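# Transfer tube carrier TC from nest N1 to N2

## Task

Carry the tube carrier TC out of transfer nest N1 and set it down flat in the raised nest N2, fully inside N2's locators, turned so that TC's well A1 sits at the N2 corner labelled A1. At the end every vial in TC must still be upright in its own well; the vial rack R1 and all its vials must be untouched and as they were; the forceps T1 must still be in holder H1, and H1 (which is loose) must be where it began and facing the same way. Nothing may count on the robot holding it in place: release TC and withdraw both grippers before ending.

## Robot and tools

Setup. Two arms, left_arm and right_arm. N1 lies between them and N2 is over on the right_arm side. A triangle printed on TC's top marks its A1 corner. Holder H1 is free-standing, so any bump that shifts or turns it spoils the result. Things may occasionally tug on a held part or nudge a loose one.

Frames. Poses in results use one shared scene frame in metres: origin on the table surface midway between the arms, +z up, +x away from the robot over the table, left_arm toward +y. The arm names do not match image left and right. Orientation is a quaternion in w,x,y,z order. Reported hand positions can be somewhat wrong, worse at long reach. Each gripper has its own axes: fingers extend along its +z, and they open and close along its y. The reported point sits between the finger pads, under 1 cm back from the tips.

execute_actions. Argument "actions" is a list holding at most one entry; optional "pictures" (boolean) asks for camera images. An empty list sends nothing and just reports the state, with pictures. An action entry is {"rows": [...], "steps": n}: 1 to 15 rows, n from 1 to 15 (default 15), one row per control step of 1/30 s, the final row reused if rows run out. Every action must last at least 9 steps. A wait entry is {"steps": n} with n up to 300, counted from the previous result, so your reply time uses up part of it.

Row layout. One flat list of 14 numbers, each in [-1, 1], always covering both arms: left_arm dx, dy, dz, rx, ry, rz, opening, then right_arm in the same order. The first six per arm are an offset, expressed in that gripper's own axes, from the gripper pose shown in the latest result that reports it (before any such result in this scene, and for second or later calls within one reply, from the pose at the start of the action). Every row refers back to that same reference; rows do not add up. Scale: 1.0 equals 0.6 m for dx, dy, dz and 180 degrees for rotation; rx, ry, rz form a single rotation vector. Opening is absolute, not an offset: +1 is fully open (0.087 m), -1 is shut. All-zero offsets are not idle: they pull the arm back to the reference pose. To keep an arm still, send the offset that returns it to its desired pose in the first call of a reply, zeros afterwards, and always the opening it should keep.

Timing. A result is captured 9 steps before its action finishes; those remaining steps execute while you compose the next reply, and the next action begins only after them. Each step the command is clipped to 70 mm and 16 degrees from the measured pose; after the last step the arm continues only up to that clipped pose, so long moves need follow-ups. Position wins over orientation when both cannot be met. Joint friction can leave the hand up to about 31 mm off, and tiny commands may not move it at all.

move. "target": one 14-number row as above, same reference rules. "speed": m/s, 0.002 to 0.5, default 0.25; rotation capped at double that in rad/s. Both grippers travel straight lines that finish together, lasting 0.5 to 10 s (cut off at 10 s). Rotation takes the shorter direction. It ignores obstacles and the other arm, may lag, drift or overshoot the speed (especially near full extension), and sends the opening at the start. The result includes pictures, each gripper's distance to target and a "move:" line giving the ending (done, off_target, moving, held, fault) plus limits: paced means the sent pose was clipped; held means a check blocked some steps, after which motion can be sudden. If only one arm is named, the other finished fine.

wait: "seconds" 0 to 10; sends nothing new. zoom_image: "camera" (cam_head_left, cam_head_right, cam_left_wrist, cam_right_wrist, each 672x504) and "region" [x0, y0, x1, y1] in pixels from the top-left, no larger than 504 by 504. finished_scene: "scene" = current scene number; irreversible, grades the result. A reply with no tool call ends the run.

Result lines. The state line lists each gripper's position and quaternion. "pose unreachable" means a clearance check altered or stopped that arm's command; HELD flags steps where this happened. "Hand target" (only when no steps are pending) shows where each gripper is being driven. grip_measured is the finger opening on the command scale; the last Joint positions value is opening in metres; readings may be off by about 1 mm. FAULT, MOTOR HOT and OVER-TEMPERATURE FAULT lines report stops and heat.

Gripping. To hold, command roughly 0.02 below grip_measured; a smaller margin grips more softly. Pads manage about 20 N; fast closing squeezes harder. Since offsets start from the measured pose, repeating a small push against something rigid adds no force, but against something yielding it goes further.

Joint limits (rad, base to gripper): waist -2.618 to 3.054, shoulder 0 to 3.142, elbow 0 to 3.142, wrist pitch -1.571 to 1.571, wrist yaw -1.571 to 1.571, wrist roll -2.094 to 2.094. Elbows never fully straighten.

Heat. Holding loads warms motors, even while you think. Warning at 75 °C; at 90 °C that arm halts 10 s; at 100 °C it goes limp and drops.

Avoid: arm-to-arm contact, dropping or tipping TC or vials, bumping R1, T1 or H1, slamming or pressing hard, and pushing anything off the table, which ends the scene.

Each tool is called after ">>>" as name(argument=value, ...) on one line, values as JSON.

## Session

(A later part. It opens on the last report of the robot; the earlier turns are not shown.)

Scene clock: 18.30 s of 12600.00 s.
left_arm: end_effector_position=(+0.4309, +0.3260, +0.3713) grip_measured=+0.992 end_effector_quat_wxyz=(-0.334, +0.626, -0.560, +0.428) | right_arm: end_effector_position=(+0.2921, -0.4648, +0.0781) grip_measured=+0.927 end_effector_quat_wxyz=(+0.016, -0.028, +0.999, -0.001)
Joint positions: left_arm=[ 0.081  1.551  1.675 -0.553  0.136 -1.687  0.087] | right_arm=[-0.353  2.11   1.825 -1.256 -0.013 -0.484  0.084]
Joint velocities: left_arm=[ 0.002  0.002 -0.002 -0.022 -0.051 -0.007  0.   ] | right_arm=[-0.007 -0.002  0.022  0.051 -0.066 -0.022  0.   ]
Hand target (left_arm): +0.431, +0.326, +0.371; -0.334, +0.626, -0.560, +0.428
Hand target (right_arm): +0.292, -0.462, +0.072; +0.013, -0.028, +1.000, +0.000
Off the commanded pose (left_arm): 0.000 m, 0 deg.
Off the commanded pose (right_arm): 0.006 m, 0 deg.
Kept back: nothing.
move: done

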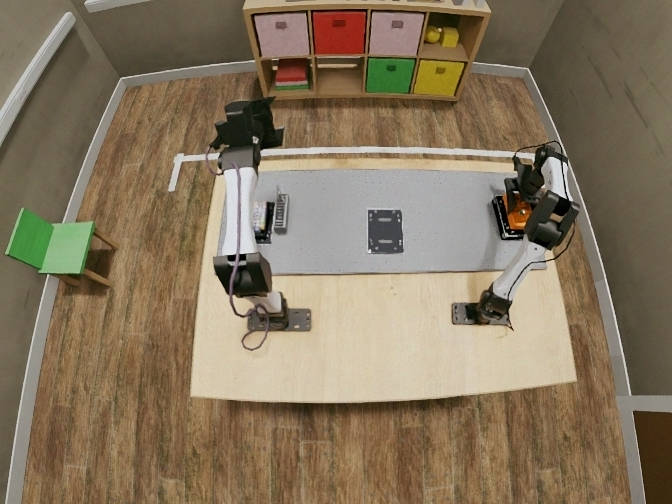

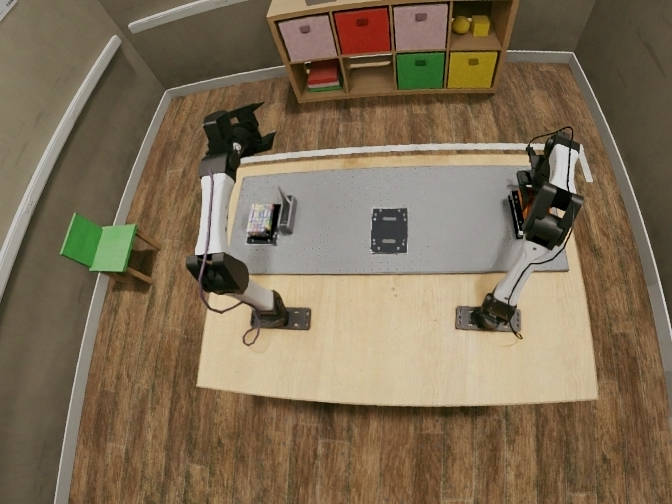

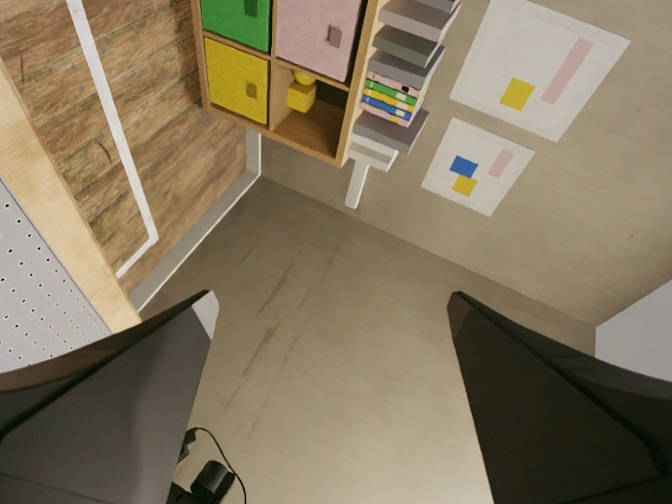

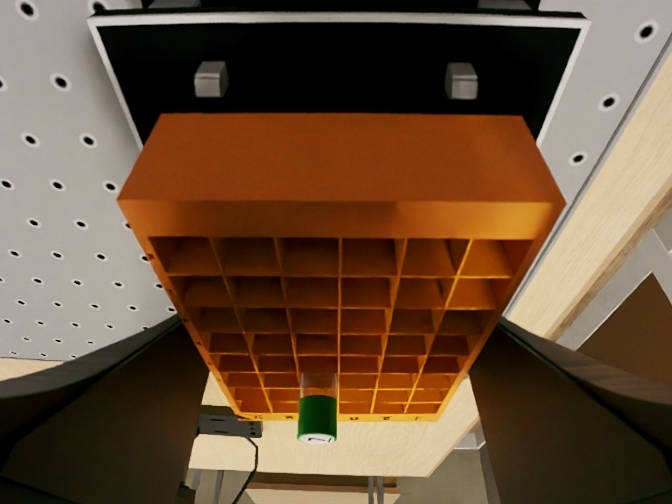

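>>> move(target=[0,0,0,0,0,0,1,0.004,0.006,0.012,-0.003,0.005,0,0.9], speed=0.02)

Scene clock: 19.27 s of 12600.00 s.
left_arm: end_effector_position=(+0.4309, +0.3260, +0.3713) grip_measured=+0.992 end_effector_quat_wxyz=(-0.334, +0.626, -0.560, +0.428) | right_arm: end_effector_position=(+0.2926, -0.4650, +0.0780) grip_measured=+0.927 end_effector_quat_wxyz=(+0.017, -0.028, +0.999, -0.001)
Joint positions: left_arm=[ 0.081  1.551  1.675 -0.553  0.136 -1.687  0.087] | right_arm=[-0.353  2.11   1.825 -1.254 -0.013 -0.483  0.084]
Joint velocities: left_arm=[-0.007  0.002 -0.017  0.007  0.022  0.051 -0.   ] | right_arm=[ 0.007  0.027 -0.012 -0.007  0.022 -0.066  0.001]
Hand target (left_arm): +0.431, +0.326, +0.371; -0.334, +0.626, -0.560, +0.428
Hand target (right_arm): +0.290, -0.461, +0.071; +0.008, -0.028, +1.000, +0.004
Off the commanded pose (left_arm): 0.000 m, 0 deg.
Off the commanded pose (right_arm): 0.009 m, 1 deg.
Kept back: nothing.
move: done

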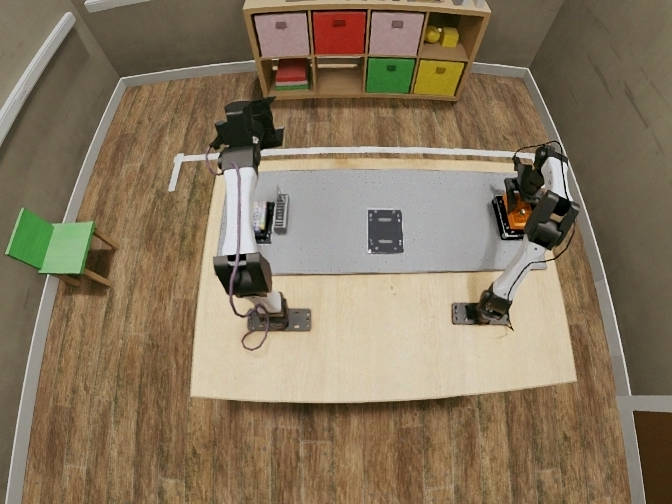

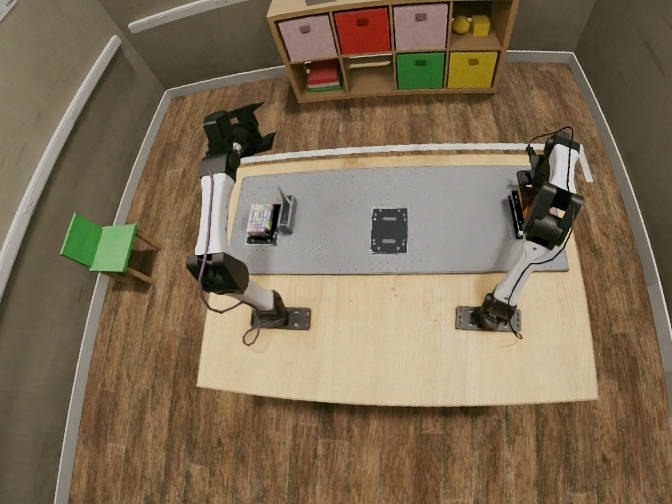

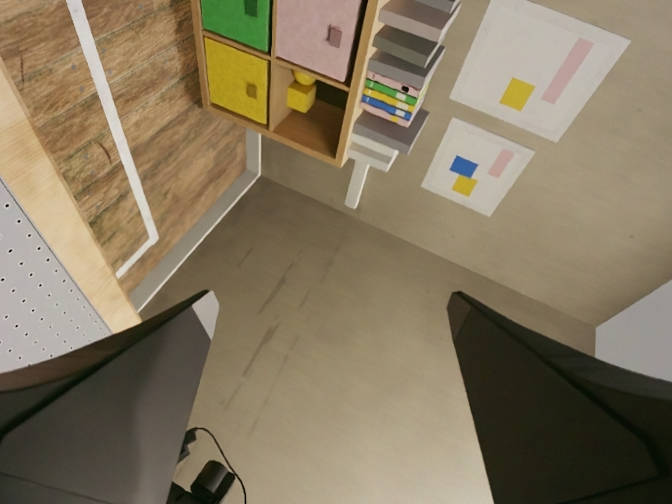

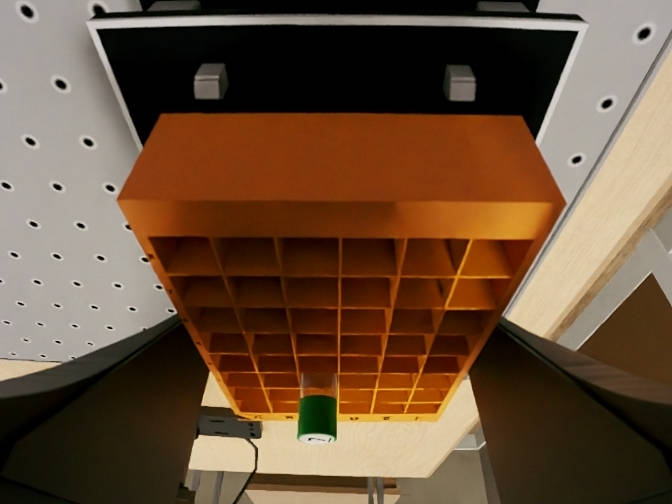

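>>> move(target=[0,0,0,0,0,0,1,0.007,0.005,0.014,-0.002,0.002,0,0.9], speed=0.02)

Scene clock: 20.23 s of 12600.00 s.
left_arm: end_effector_position=(+0.4309, +0.3260, +0.3713) grip_measured=+0.992 end_effector_quat_wxyz=(-0.334, +0.626, -0.560, +0.428) | right_arm: end_effector_position=(+0.2906, -0.4641, +0.0707) grip_measured=+0.927 end_effector_quat_wxyz=(+0.014, -0.028, +1.000, +0.000)
Joint positions: left_arm=[ 0.081  1.551  1.675 -0.553  0.136 -1.687  0.087] | right_arm=[-0.353  2.11   1.795 -1.231 -0.013 -0.484  0.084]
Joint velocities: left_arm=[-0.007 -0.012 -0.007  0.051 -0.051 -0.007 -0.001] | right_arm=[ 0.012 -0.007 -0.012  0.037 -0.037  0.022  0.   ]
Hand target (left_arm): +0.431, +0.326, +0.371; -0.334, +0.626, -0.560, +0.428
Hand target (right_arm): +0.289, -0.462, +0.070; +0.014, -0.028, +1.000, +0.002
Off the commanded pose (left_arm): 0.000 m, 0 deg.
Off the commanded pose (right_arm): 0.003 m, 0 deg.
Kept back: nothing.
move: done

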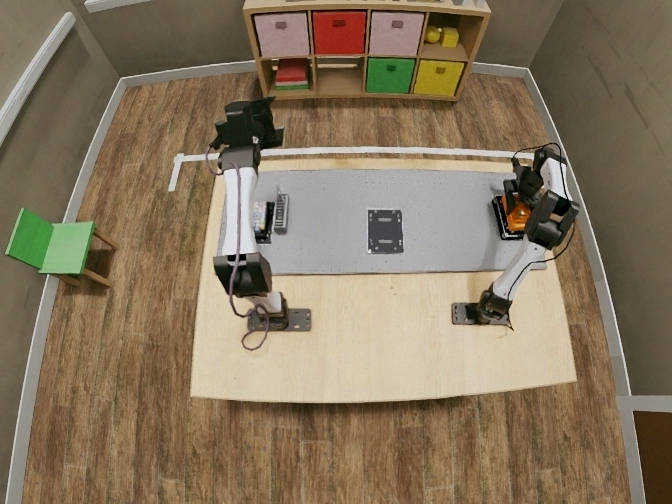

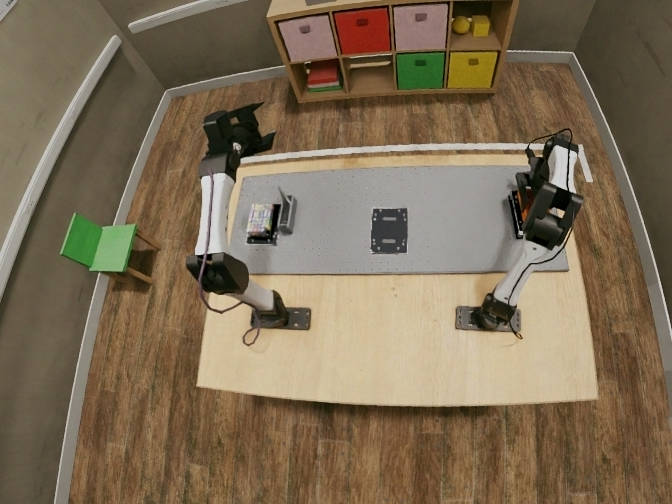

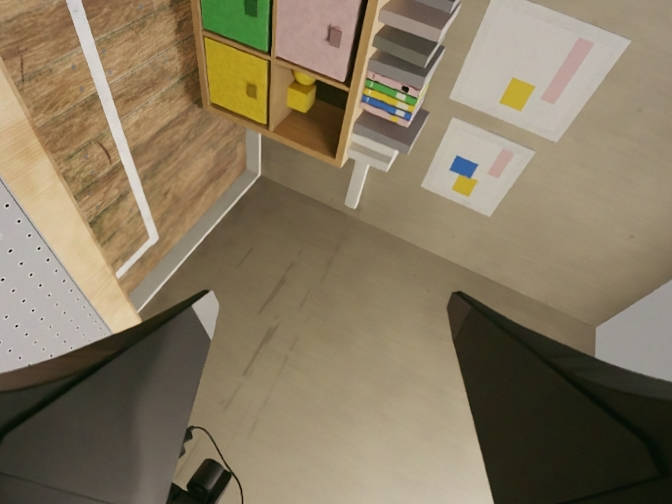

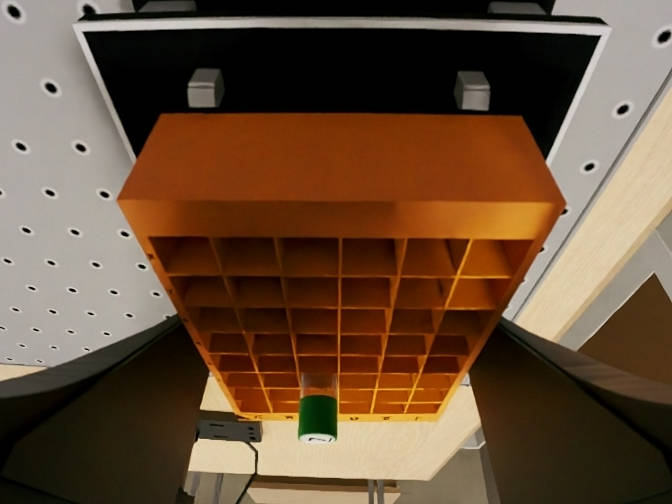

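On track; ~8 mm left.

>>> move(target=[0,0,0,0,0,0,1,0.001,0.004,0.021,-0.003,0,0,0.9], speed=0.02)

Scene clock: 21.33 s of 12600.00 s.
left_arm: end_effector_position=(+0.4309, +0.3260, +0.3713) grip_measured=+0.992 end_effector_quat_wxyz=(-0.334, +0.626, -0.560, +0.428) | right_arm: end_effector_position=(+0.2908, -0.4637, +0.0645) grip_measured=+0.927 end_effector_quat_wxyz=(+0.015, -0.028, +0.999, +0.001)
Joint positions: left_arm=[ 0.081  1.551  1.675 -0.553  0.136 -1.687  0.087] | right_arm=[-0.353  2.11   1.771 -1.205 -0.015 -0.484  0.084]
Joint velocities: left_arm=[-0.017 -0.022 -0.027  0.037 -0.051  0.081 -0.001] | right_arm=[-0.002  0.012  0.002  0.007 -0.066 -0.022  0.   ]
Hand target (left_arm): +0.431, +0.326, +0.371; -0.334, +0.626, -0.560, +0.428
Hand target (right_arm): +0.290, -0.462, +0.058; +0.014, -0.028, +1.000, +0.005
Off the commanded pose (left_arm): 0.000 m, 0 deg.
Off the commanded pose (right_arm): 0.007 m, 0 deg.
Kept back: nothing.
move: done

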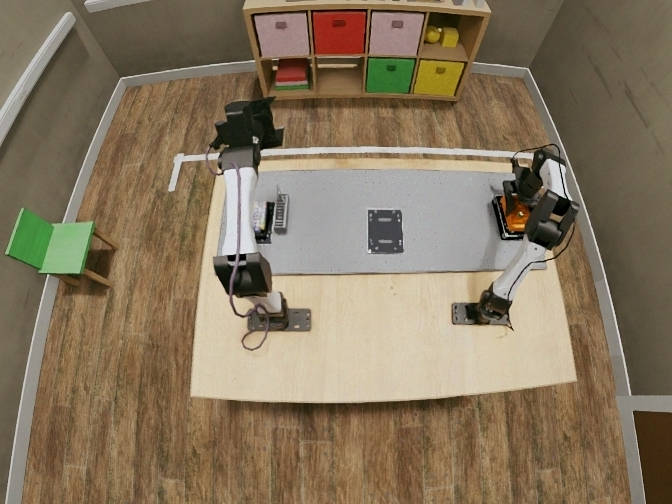

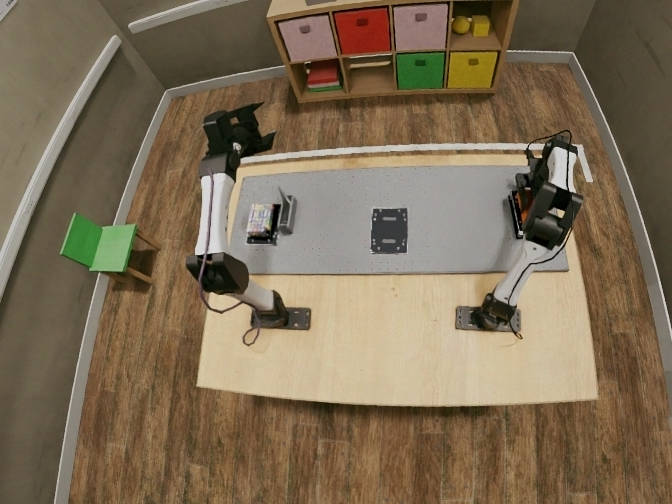

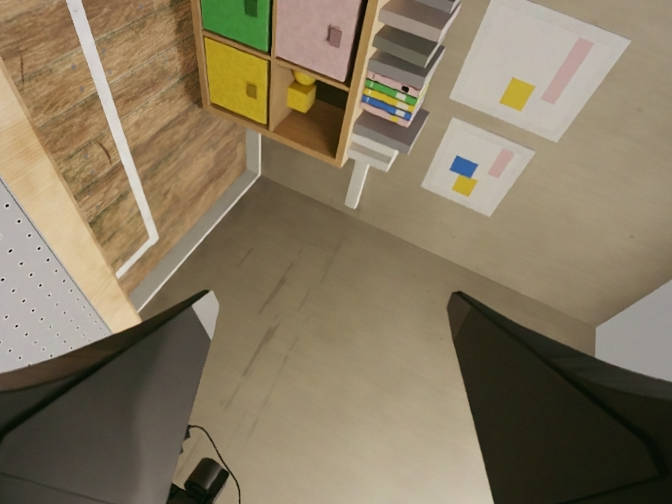

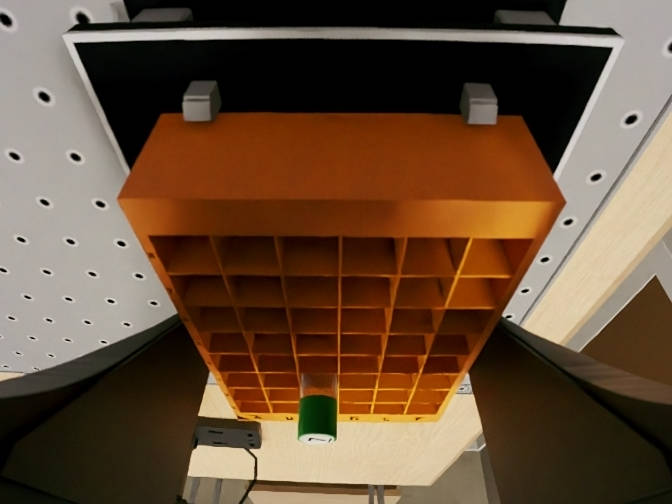

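About 2–3 mm more.

>>> move(target=[0,0,0,0,0,0,1,0.001,0.002,0.013,0,0.003,0,0.9], speed=0.015)

>>> move(target=[0,0,0,0,0,0,1,0,0,0,0,0,0,1])

Scene clock: 22.33 s of 12600.00 s.
left_arm: end_effector_position=(+0.4309, +0.3260, +0.3713) grip_measured=+0.992 end_effector_quat_wxyz=(-0.334, +0.626, -0.560, +0.428) | right_arm: end_effector_position=(+0.2908, -0.4637, +0.0645) grip_measured=+0.927 end_effector_quat_wxyz=(+0.015, -0.028, +0.999, +0.001)
Joint positions: left_arm=[ 0.081  1.551  1.675 -0.553  0.136 -1.687  0.087] | right_arm=[-0.353  2.11   1.771 -1.205 -0.015 -0.484  0.084]
Joint velocities: left_arm=[ 0.002 -0.002  0.007  0.022 -0.022  0.007  0.   ] | right_arm=[ 0.007 -0.002 -0.022  0.066 -0.007  0.007 -0.   ]
Hand target (left_arm): +0.431, +0.326, +0.371; -0.334, +0.626, -0.560, +0.428
Hand target (right_arm): +0.290, -0.462, +0.057; +0.011, -0.028, +1.000, +0.001
Off the commanded pose (left_arm): 0.000 m, 0 deg.
Off the commanded pose (right_arm): 0.008 m, 1 deg.
Kept back: nothing.
move: done

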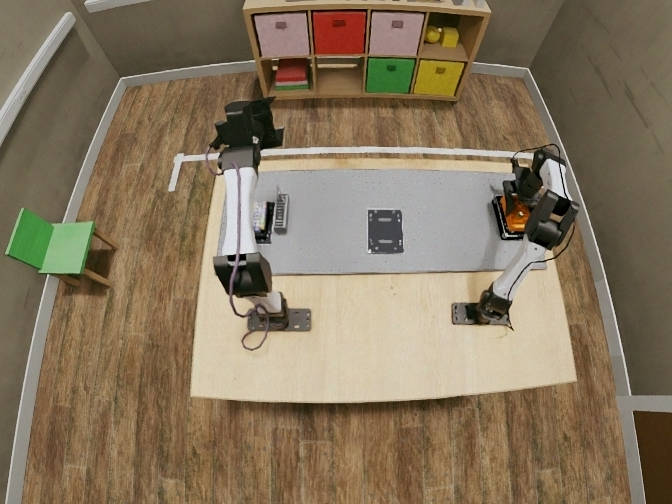

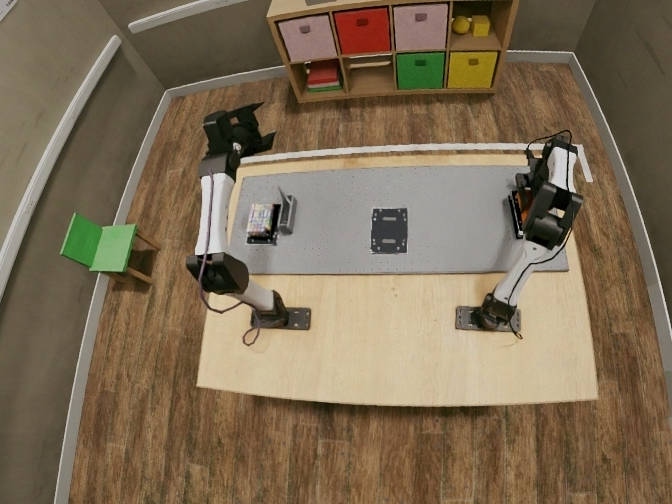

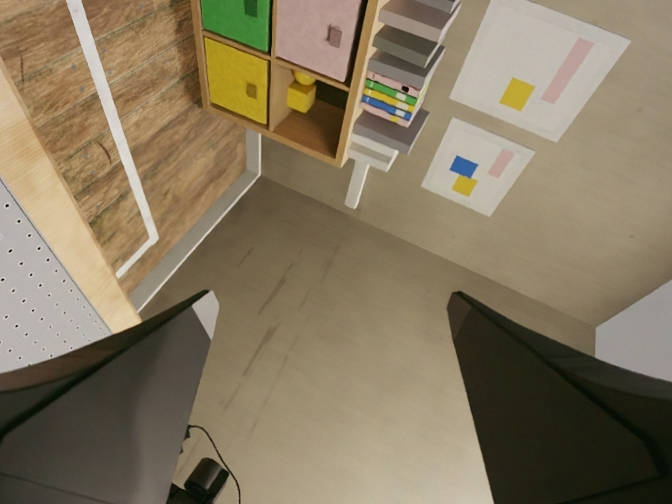

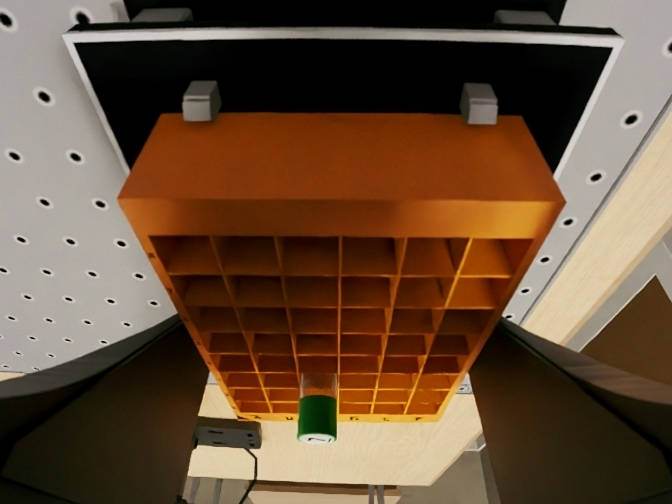

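Scene clock: 22.83 s of 12600.00 s.
left_arm: end_effector_position=(+0.4309, +0.3260, +0.3713) grip_measured=+0.992 end_effector_quat_wxyz=(-0.334, +0.626, -0.560, +0.428) | right_arm: end_effector_position=(+0.2908, -0.4637, +0.0645) grip_measured=+0.982 end_effector_quat_wxyz=(+0.015, -0.028, +0.999, +0.001)
Joint positions: left_arm=[ 0.081  1.551  1.675 -0.553  0.136 -1.687  0.087] | right_arm=[-0.353  2.11   1.771 -1.205 -0.015 -0.484  0.087]
Joint velocities: left_arm=[-0.012 -0.017 -0.007 -0.007 -0.066 -0.081  0.001] | right_arm=[-0.002  0.007 -0.002 -0.007  0.007 -0.051  0.   ]
Hand target (left_arm): +0.431, +0.326, +0.371; -0.334, +0.626, -0.560, +0.428
Hand target (right_arm): +0.291, -0.464, +0.065; +0.015, -0.028, +0.999, +0.001
Off the commanded pose (left_arm): 0.000 m, 0 deg.
Off the commanded pose (right_arm): 0.000 m, 0 deg.
Kept back: nothing.
move: done

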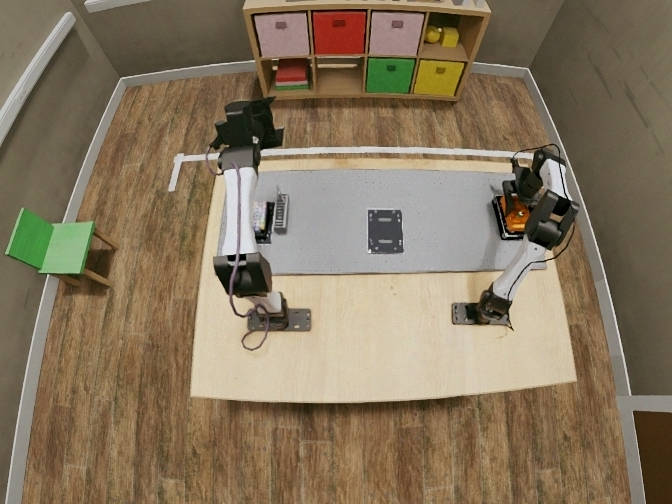

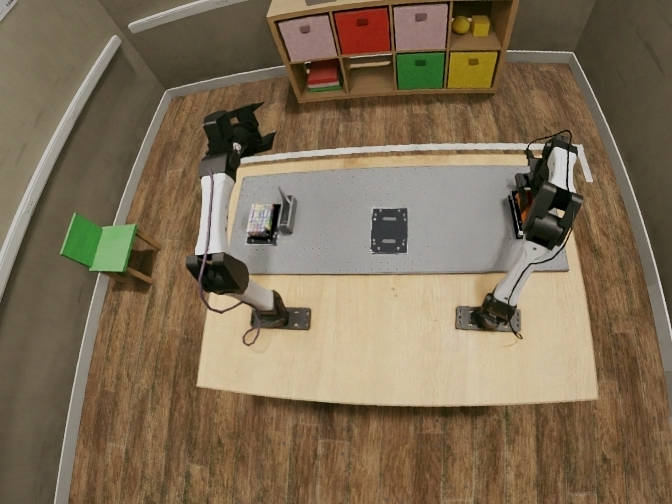

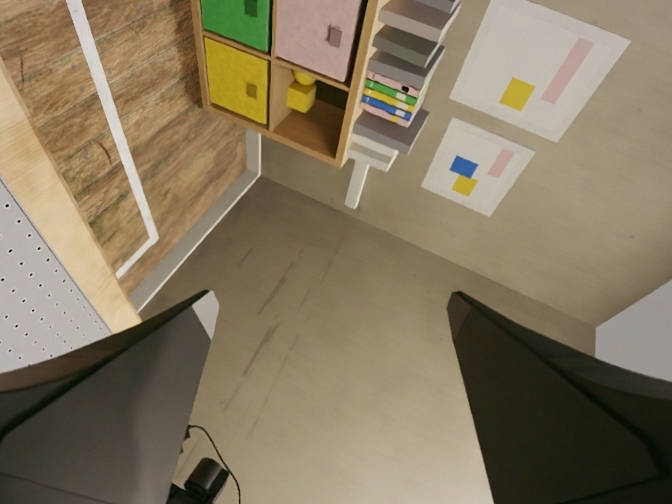

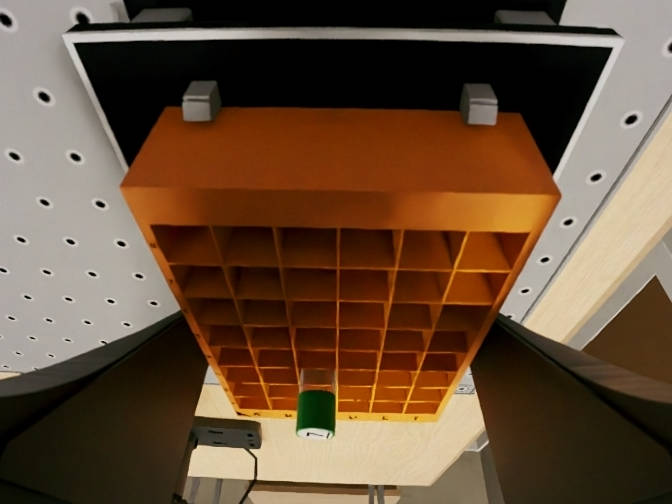

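>>> move(target=[0,0,0,0,0,0,1,0,0,-0.13,0,0,0,1], speed=0.06)

>>> zoom_image(camera="cam_right_wrist", region=[170, 0, 520, 300])

Scene clock: 24.93 s of 12600.00 s.
left_arm: end_effector_position=(+0.4309, +0.3260, +0.3713) grip_measured=+0.992 end_effector_quat_wxyz=(-0.334, +0.626, -0.560, +0.428) | right_arm: end_effector_position=(+0.2892, -0.4629, +0.1436) grip_measured=+0.982 end_effector_quat_wxyz=(+0.021, -0.028, +0.999, -0.002)
Joint positions: left_arm=[ 0.081  1.551  1.675 -0.553  0.136 -1.687  0.087] | right_arm=[-0.353  2.11   2.087 -1.51  -0.015 -0.484  0.087]
Joint velocities: left_arm=[ 0.002 -0.002 -0.002  0.022 -0.007  0.007 -0.001] | right_arm=[-0.007 -0.022  0.002 -0.007  0.051  0.022  0.001]
Hand target (left_arm): +0.431, +0.326, +0.371; -0.334, +0.626, -0.560, +0.428
Hand target (right_arm): +0.289, -0.465, +0.142; +0.016, -0.028, +0.999, +0.001
Off the commanded pose (left_arm): 0.000 m, 0 deg.
Off the commanded pose (right_arm): 0.002 m, 1 deg.
Kept back: nothing.
move: done

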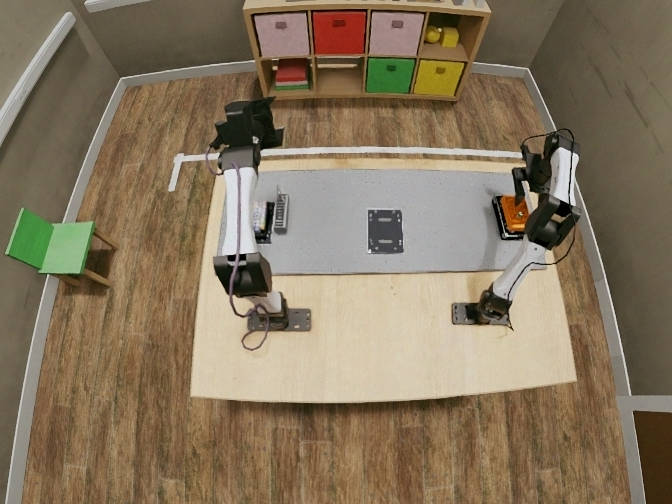

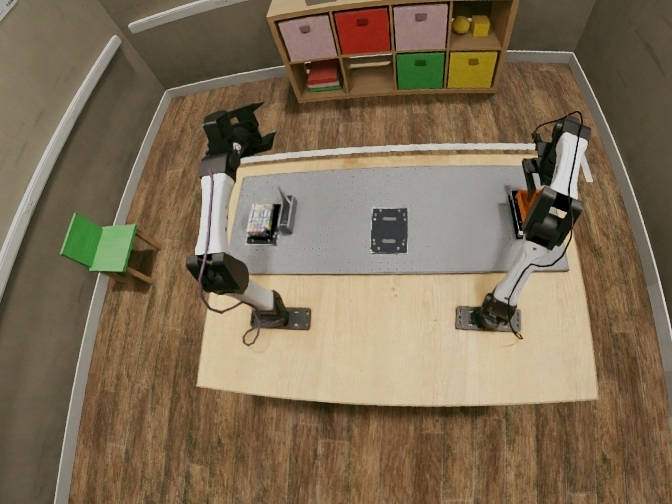

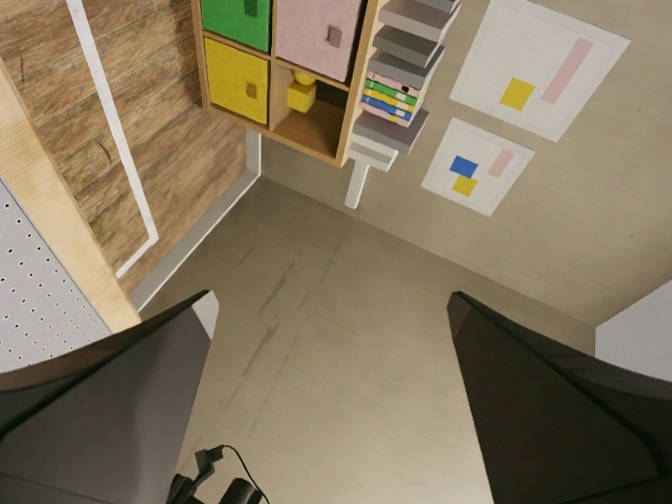

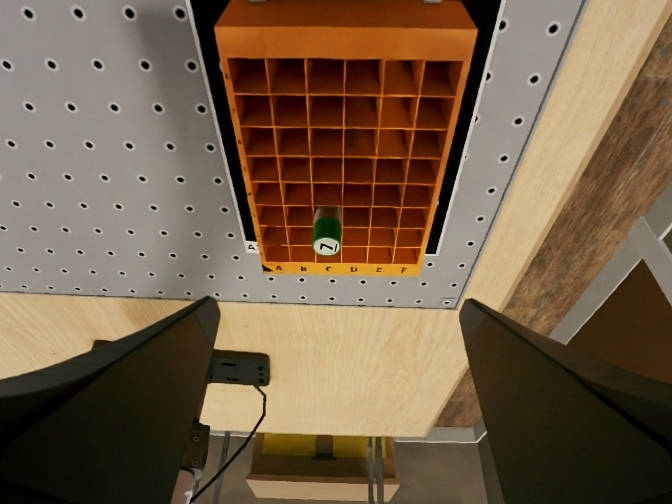

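Region (170, 0, 520, 300) of cam_right_wrist's 672x504 image, scaled by 1.440, with more detail than that image has; it fills the top 432 rows of this view, and the rest is white.

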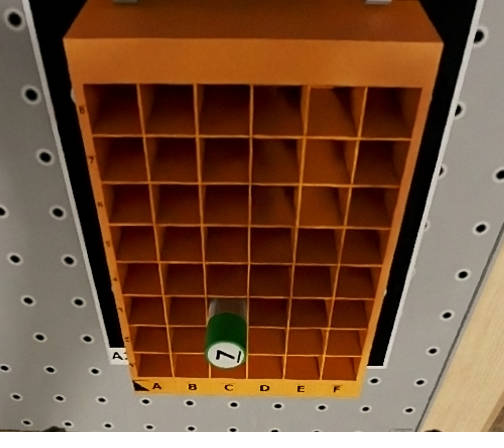

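>>> move(target=[0,0,0,0,0,0,1,-0.04,-0.1,0.035,0,0,0,1], speed=0.1)

>>> zoom_image(camera="cam_right_wrist", region=[0, 0, 400, 330])

Scene clock: 26.20 s of 12600.00 s.
left_arm: end_effector_position=(+0.4309, +0.3260, +0.3713) grip_measured=+0.992 end_effector_quat_wxyz=(-0.334, +0.626, -0.560, +0.428) | right_arm: end_effector_position=(+0.3172, -0.5198, +0.1244) grip_measured=+0.982 end_effector_quat_wxyz=(+0.036, -0.027, +0.999, -0.013)
Joint positions: left_arm=[ 0.081  1.551  1.675 -0.553  0.136 -1.687  0.087] | right_arm=[-0.44   2.327  2.371 -1.54  -0.015 -0.568  0.087]
Joint velocities: left_arm=[-0.002  0.007  0.007  0.037 -0.007 -0.022  0.   ] | right_arm=[-0.007 -0.007  0.032 -0.007  0.022 -0.007  0.   ]
Hand target (left_arm): +0.431, +0.326, +0.371; -0.334, +0.626, -0.560, +0.428
Hand target (right_arm): +0.317, -0.522, +0.123; +0.032, -0.029, +0.999, -0.010
Off the commanded pose (left_arm): 0.000 m, 0 deg.
Off the commanded pose (right_arm): 0.002 m, 2 deg.
joint sent to its limit (right arm) — the command would take joint 4 (wrist pitch) past its lower limit, so that joint was sent only as far as its limit.
Kept back: nothing.
move: done

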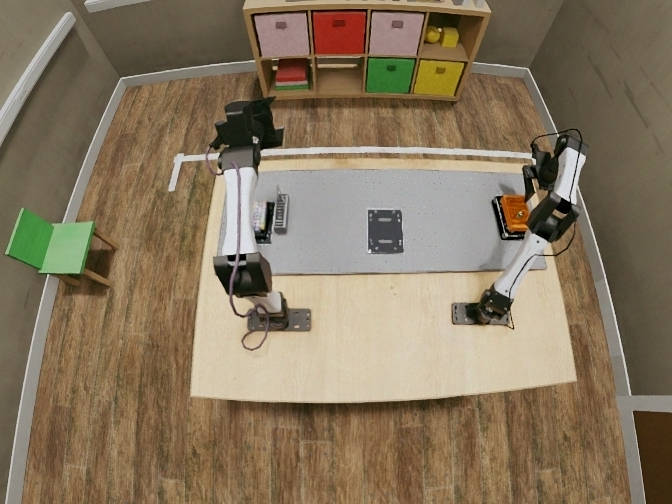

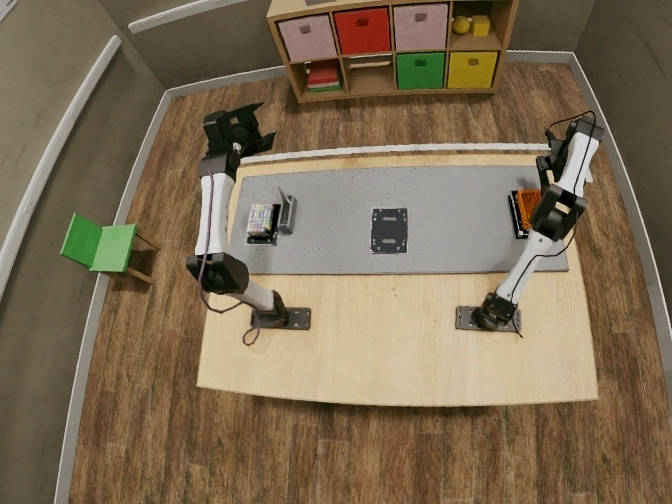

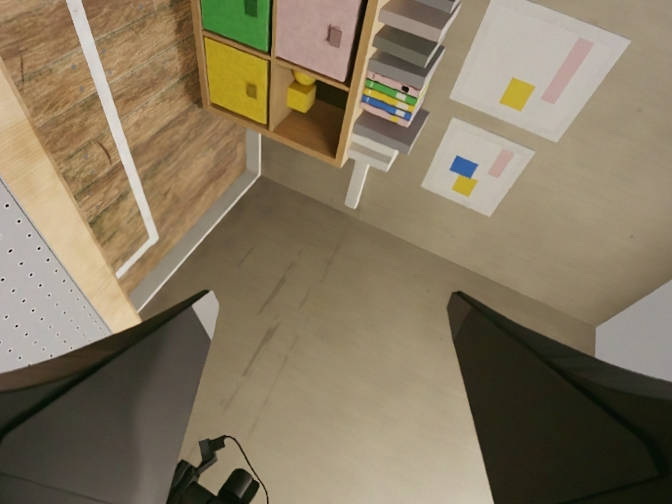

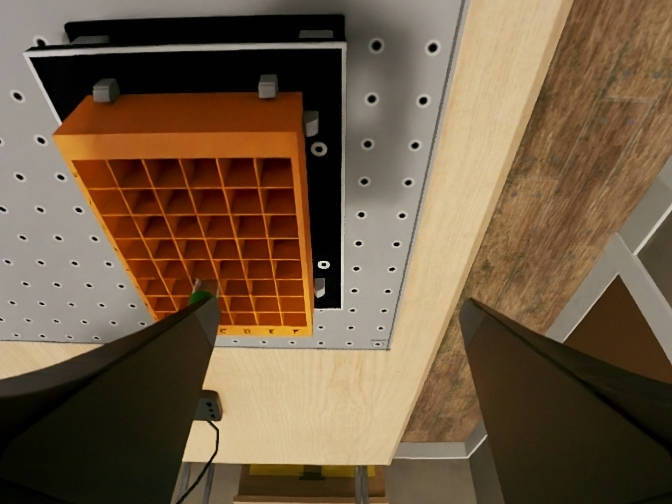

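Region (0, 0, 400, 330) of cam_right_wrist's 672x504 image, scaled by 1.260, with more detail than that image has; it fills the top 416 rows of this view, and the rest is white.

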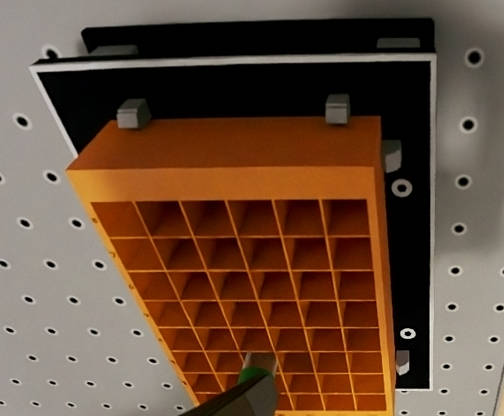

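>>> zoom_image(camera="cam_head_left", region=[485, 185, 545, 245])

>>> move(target=[0,0,0,0,0,0,1,0,-0.03,-0.1,0,0,0,1])

Region (485, 185, 545, 245) of cam_head_left's 672x504 image, scaled by 8.400, with more detail than that image has.

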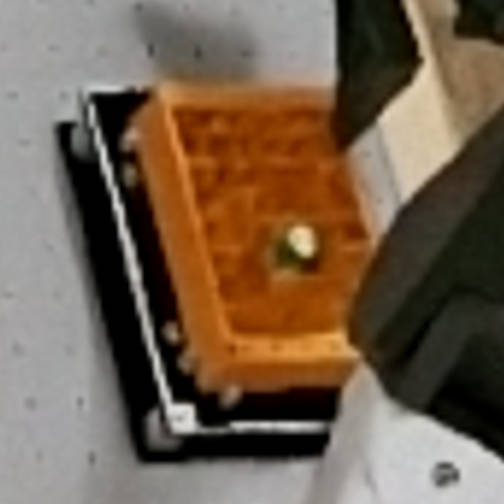

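Scene clock: 27.23 s of 12600.00 s.
left_arm: end_effector_position=(+0.4309, +0.3260, +0.3713) grip_measured=+0.992 end_effector_quat_wxyz=(-0.334, +0.626, -0.560, +0.428) | right_arm: end_effector_position=(+0.3165, -0.5344, +0.1802) grip_measured=+0.982 end_effector_quat_wxyz=(+0.103, -0.030, +0.993, -0.057)
Joint positions: left_arm=[ 0.081  1.551  1.675 -0.553  0.136 -1.687  0.087] | right_arm=[-0.468  2.232  2.44  -1.544 -0.015 -0.601  0.087]
Joint velocities: left_arm=[-0.007  0.007  0.017  0.022  0.022 -0.051  0.001] | right_arm=[ 0.002  0.012 -0.017  0.007  0.081  0.022 -0.001]
Hand target (left_arm): +0.431, +0.326, +0.371; -0.334, +0.626, -0.560, +0.428
Hand target (right_arm): +0.314, -0.537, +0.185; +0.103, -0.030, +0.992, -0.061
Off the commanded pose (left_arm): 0.000 m, 0 deg.
Off the commanded pose (right_arm): 0.006 m, 9 deg.
joint sent to its limit (right arm) — the command would take joint 4 (wrist pitch) past its lower limit, so that joint was sent only as far as its limit.
Kept back: nothing.
move: off_target (right_arm)

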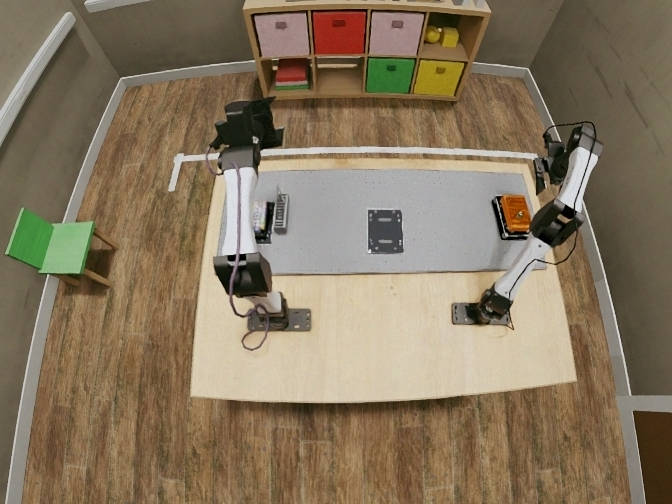

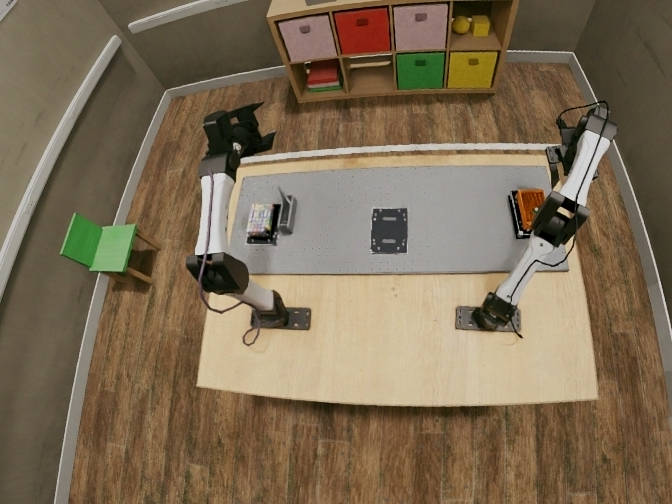

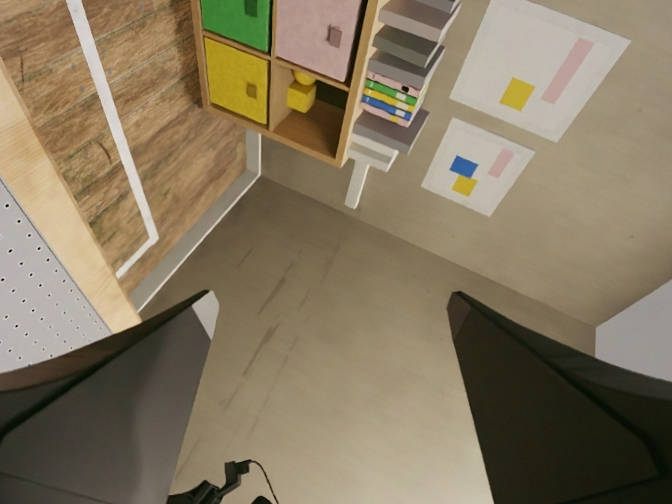

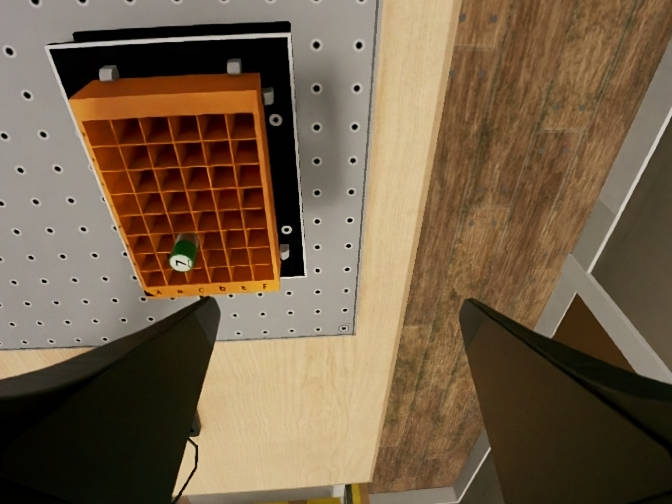

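>>> finished_scene(scene=2)

The scene is finished: the task was done.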